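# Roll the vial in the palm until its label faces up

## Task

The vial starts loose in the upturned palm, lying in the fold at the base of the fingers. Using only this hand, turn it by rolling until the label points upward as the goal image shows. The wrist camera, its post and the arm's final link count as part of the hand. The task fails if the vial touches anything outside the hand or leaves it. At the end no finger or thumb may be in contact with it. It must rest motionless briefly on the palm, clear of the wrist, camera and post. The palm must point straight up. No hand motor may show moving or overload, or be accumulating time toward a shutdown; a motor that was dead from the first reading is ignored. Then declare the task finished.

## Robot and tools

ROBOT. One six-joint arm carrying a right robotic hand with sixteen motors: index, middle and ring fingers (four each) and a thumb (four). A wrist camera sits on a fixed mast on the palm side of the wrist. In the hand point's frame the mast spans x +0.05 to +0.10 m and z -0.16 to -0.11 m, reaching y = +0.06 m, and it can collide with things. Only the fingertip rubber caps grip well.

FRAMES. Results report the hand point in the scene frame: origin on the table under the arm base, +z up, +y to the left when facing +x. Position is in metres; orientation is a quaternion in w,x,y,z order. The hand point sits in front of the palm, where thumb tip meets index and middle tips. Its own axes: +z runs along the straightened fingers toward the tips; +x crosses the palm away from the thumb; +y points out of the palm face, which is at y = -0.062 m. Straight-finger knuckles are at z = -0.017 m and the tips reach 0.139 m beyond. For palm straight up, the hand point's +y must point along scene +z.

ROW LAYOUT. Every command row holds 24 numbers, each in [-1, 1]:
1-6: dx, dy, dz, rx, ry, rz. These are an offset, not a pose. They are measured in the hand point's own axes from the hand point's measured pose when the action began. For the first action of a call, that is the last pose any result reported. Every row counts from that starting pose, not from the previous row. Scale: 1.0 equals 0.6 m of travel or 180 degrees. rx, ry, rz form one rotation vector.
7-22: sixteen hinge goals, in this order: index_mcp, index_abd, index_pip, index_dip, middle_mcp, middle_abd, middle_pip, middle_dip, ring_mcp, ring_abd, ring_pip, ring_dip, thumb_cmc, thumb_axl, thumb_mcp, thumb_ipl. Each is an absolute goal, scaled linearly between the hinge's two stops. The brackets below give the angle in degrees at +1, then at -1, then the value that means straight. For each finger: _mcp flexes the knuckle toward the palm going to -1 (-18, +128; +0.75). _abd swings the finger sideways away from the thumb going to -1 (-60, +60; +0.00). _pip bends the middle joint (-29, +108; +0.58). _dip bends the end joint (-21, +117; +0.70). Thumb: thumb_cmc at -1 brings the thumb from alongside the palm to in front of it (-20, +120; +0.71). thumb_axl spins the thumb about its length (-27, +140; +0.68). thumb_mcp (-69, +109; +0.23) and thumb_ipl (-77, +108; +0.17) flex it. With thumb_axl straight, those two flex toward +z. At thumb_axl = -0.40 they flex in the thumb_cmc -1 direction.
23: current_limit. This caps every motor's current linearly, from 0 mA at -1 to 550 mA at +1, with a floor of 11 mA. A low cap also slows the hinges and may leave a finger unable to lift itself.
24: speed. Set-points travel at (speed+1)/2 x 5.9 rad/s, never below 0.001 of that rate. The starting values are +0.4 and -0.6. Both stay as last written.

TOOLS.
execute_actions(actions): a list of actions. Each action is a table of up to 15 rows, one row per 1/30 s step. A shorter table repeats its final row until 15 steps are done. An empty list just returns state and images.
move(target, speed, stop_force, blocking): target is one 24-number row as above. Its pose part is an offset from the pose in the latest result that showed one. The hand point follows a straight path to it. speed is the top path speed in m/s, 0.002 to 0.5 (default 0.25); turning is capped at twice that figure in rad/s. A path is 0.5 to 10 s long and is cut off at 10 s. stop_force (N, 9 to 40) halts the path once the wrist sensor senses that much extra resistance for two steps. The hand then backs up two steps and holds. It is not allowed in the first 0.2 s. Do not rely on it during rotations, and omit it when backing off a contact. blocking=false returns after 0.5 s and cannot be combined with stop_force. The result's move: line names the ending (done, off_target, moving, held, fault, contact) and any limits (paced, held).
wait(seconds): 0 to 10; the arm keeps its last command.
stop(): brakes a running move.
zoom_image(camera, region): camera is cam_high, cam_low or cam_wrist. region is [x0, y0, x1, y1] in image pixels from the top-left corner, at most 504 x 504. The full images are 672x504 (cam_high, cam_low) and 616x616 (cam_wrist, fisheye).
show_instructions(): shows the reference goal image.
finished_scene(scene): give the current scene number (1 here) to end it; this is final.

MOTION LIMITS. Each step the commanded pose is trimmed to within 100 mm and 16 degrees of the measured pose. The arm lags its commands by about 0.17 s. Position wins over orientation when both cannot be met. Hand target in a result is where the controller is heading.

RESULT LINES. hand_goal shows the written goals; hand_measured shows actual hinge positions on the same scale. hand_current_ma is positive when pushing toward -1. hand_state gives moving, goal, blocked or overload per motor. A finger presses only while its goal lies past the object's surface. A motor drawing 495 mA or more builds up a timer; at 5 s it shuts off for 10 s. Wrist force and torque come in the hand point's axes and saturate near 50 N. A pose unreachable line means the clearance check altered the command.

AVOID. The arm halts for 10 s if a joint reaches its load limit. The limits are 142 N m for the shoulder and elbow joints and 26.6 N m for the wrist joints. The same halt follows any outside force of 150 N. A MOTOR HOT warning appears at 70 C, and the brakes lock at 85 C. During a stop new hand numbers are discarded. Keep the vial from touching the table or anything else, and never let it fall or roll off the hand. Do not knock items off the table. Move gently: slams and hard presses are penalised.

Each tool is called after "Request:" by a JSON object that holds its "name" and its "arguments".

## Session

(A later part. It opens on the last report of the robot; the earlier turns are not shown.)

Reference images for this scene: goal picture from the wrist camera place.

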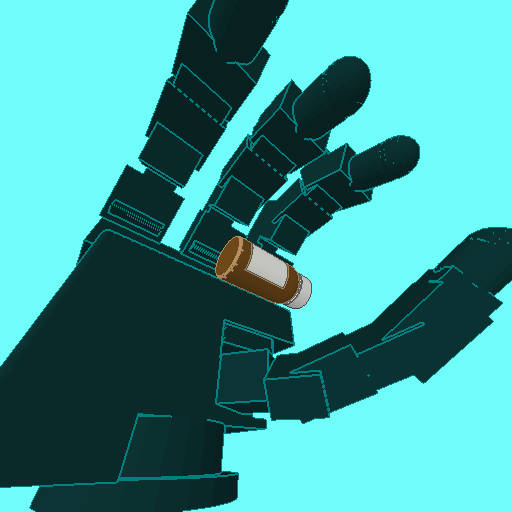

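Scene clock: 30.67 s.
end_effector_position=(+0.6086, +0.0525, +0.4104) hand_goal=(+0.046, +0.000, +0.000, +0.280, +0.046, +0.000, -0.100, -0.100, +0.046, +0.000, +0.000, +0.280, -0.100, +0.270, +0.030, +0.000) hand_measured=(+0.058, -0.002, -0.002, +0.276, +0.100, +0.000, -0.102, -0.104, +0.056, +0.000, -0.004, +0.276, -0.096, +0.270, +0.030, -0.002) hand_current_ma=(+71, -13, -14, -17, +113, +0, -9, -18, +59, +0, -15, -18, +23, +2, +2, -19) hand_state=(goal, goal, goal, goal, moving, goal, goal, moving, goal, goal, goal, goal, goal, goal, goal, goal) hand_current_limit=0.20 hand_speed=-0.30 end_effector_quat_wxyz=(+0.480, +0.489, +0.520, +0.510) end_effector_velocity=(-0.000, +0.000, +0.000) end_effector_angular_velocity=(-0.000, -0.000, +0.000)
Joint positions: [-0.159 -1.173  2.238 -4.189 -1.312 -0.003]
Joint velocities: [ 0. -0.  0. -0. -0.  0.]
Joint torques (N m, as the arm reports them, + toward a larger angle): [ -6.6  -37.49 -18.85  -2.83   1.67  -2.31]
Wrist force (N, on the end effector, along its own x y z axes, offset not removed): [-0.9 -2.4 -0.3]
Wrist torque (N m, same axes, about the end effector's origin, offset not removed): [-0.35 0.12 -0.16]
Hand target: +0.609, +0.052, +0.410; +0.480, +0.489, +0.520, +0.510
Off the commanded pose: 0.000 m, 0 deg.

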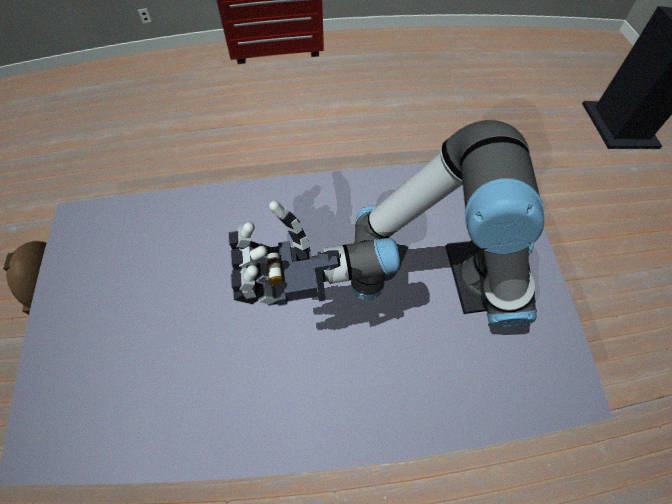

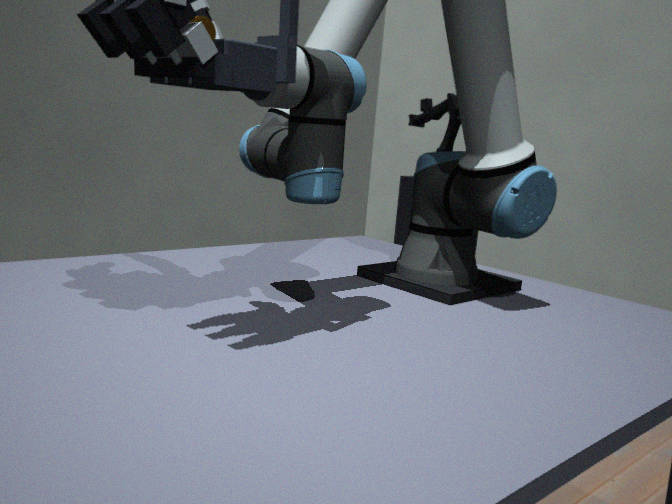

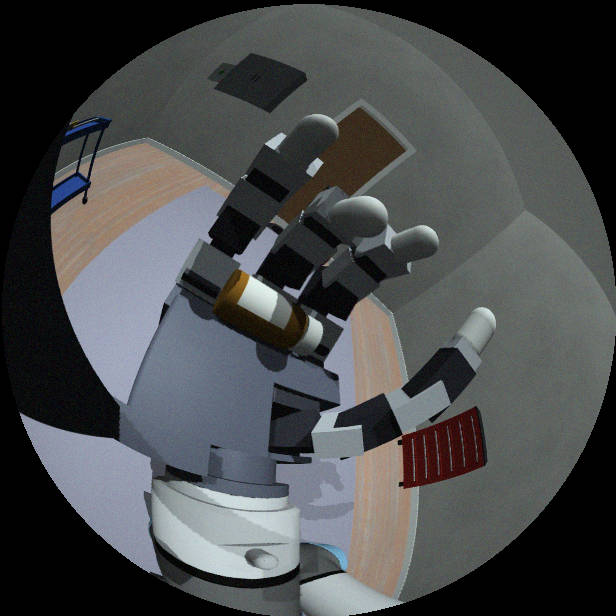

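Request:
{"name": "wait", "arguments": {"seconds": 1.5}}

Request:
{"name": "finished_scene", "arguments": {"scene": 2}}

Scene clock: 32.27 s.
end_effector_position=(+0.6086, +0.0525, +0.4104) hand_goal=(+0.046, +0.000, +0.000, +0.280, +0.046, +0.000, -0.100, -0.100, +0.046, +0.000, +0.000, +0.280, -0.100, +0.270, +0.030, +0.000) hand_measured=(+0.058, -0.002, -0.002, +0.276, +0.060, +0.000, -0.102, -0.104, +0.056, +0.000, -0.004, +0.276, -0.096, +0.270, +0.030, -0.002) hand_current_ma=(+71, -13, -14, -17, +80, +0, -9, -20, +59, +0, -15, -18, +23, +2, +2, -19) hand_state=(goal, goal, goal, goal, goal, goal, goal, goal, goal, goal, goal, goal, goal, goal, goal, goal) hand_current_limit=0.20 hand_speed=-0.30 end_effector_quat_wxyz=(+0.480, +0.489, +0.520, +0.510) end_effector_velocity=(+0.000, -0.000, +0.000) end_effector_angular_velocity=(-0.000, -0.000, -0.000)
Joint positions: [-0.159 -1.173  2.238 -4.189 -1.312 -0.003]
Joint velocities: [-0.  0. -0. -0. -0. -0.]
Joint torques (N m, as the arm reports them, + toward a larger angle): [ -7.17 -37.37 -19.04  -2.78   1.74  -2.46]
Wrist force (N, on the end effector, along its own x y z axes, offset not removed): [-0.5 -1.7 0.5]
Wrist torque (N m, same axes, about the end effector's origin, offset not removed): [-0.40 0.09 -0.20]
Hand target: +0.609, +0.052, +0.410; +0.480, +0.489, +0.520, +0.510
Off the commanded pose: 0.000 m, 0 deg.
wait: 1.50 s; at rest by 0.13 s

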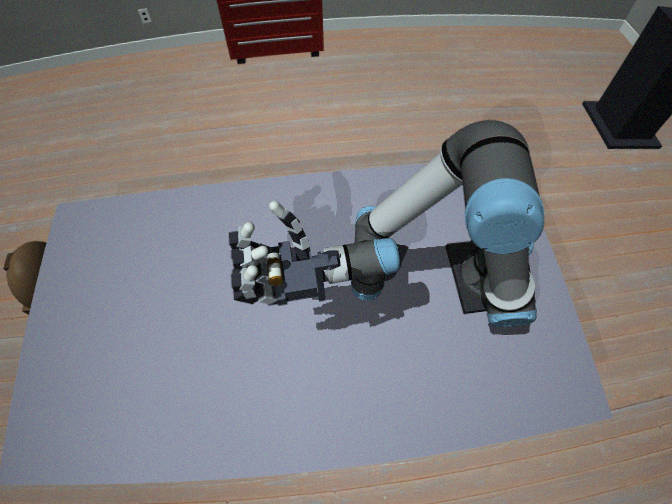

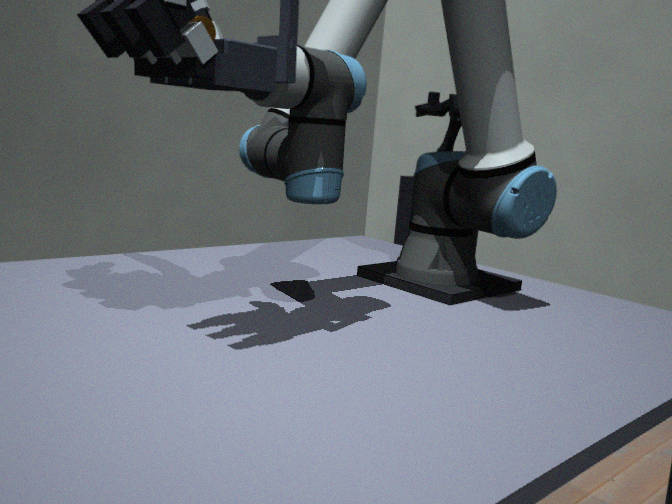

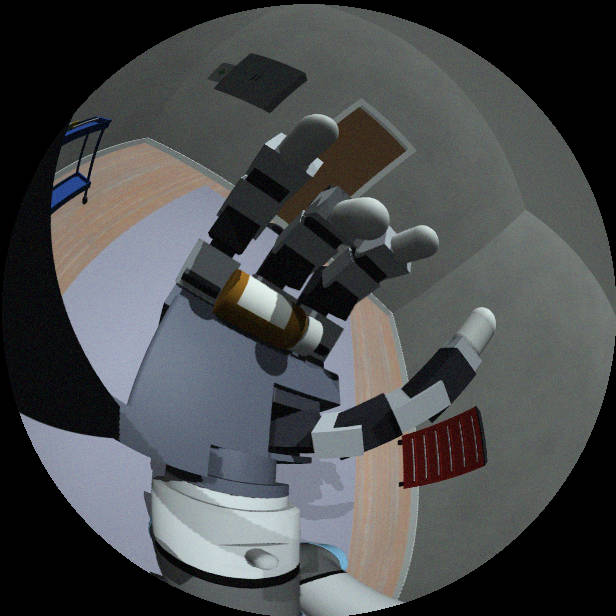

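The scene is finished: the task was done.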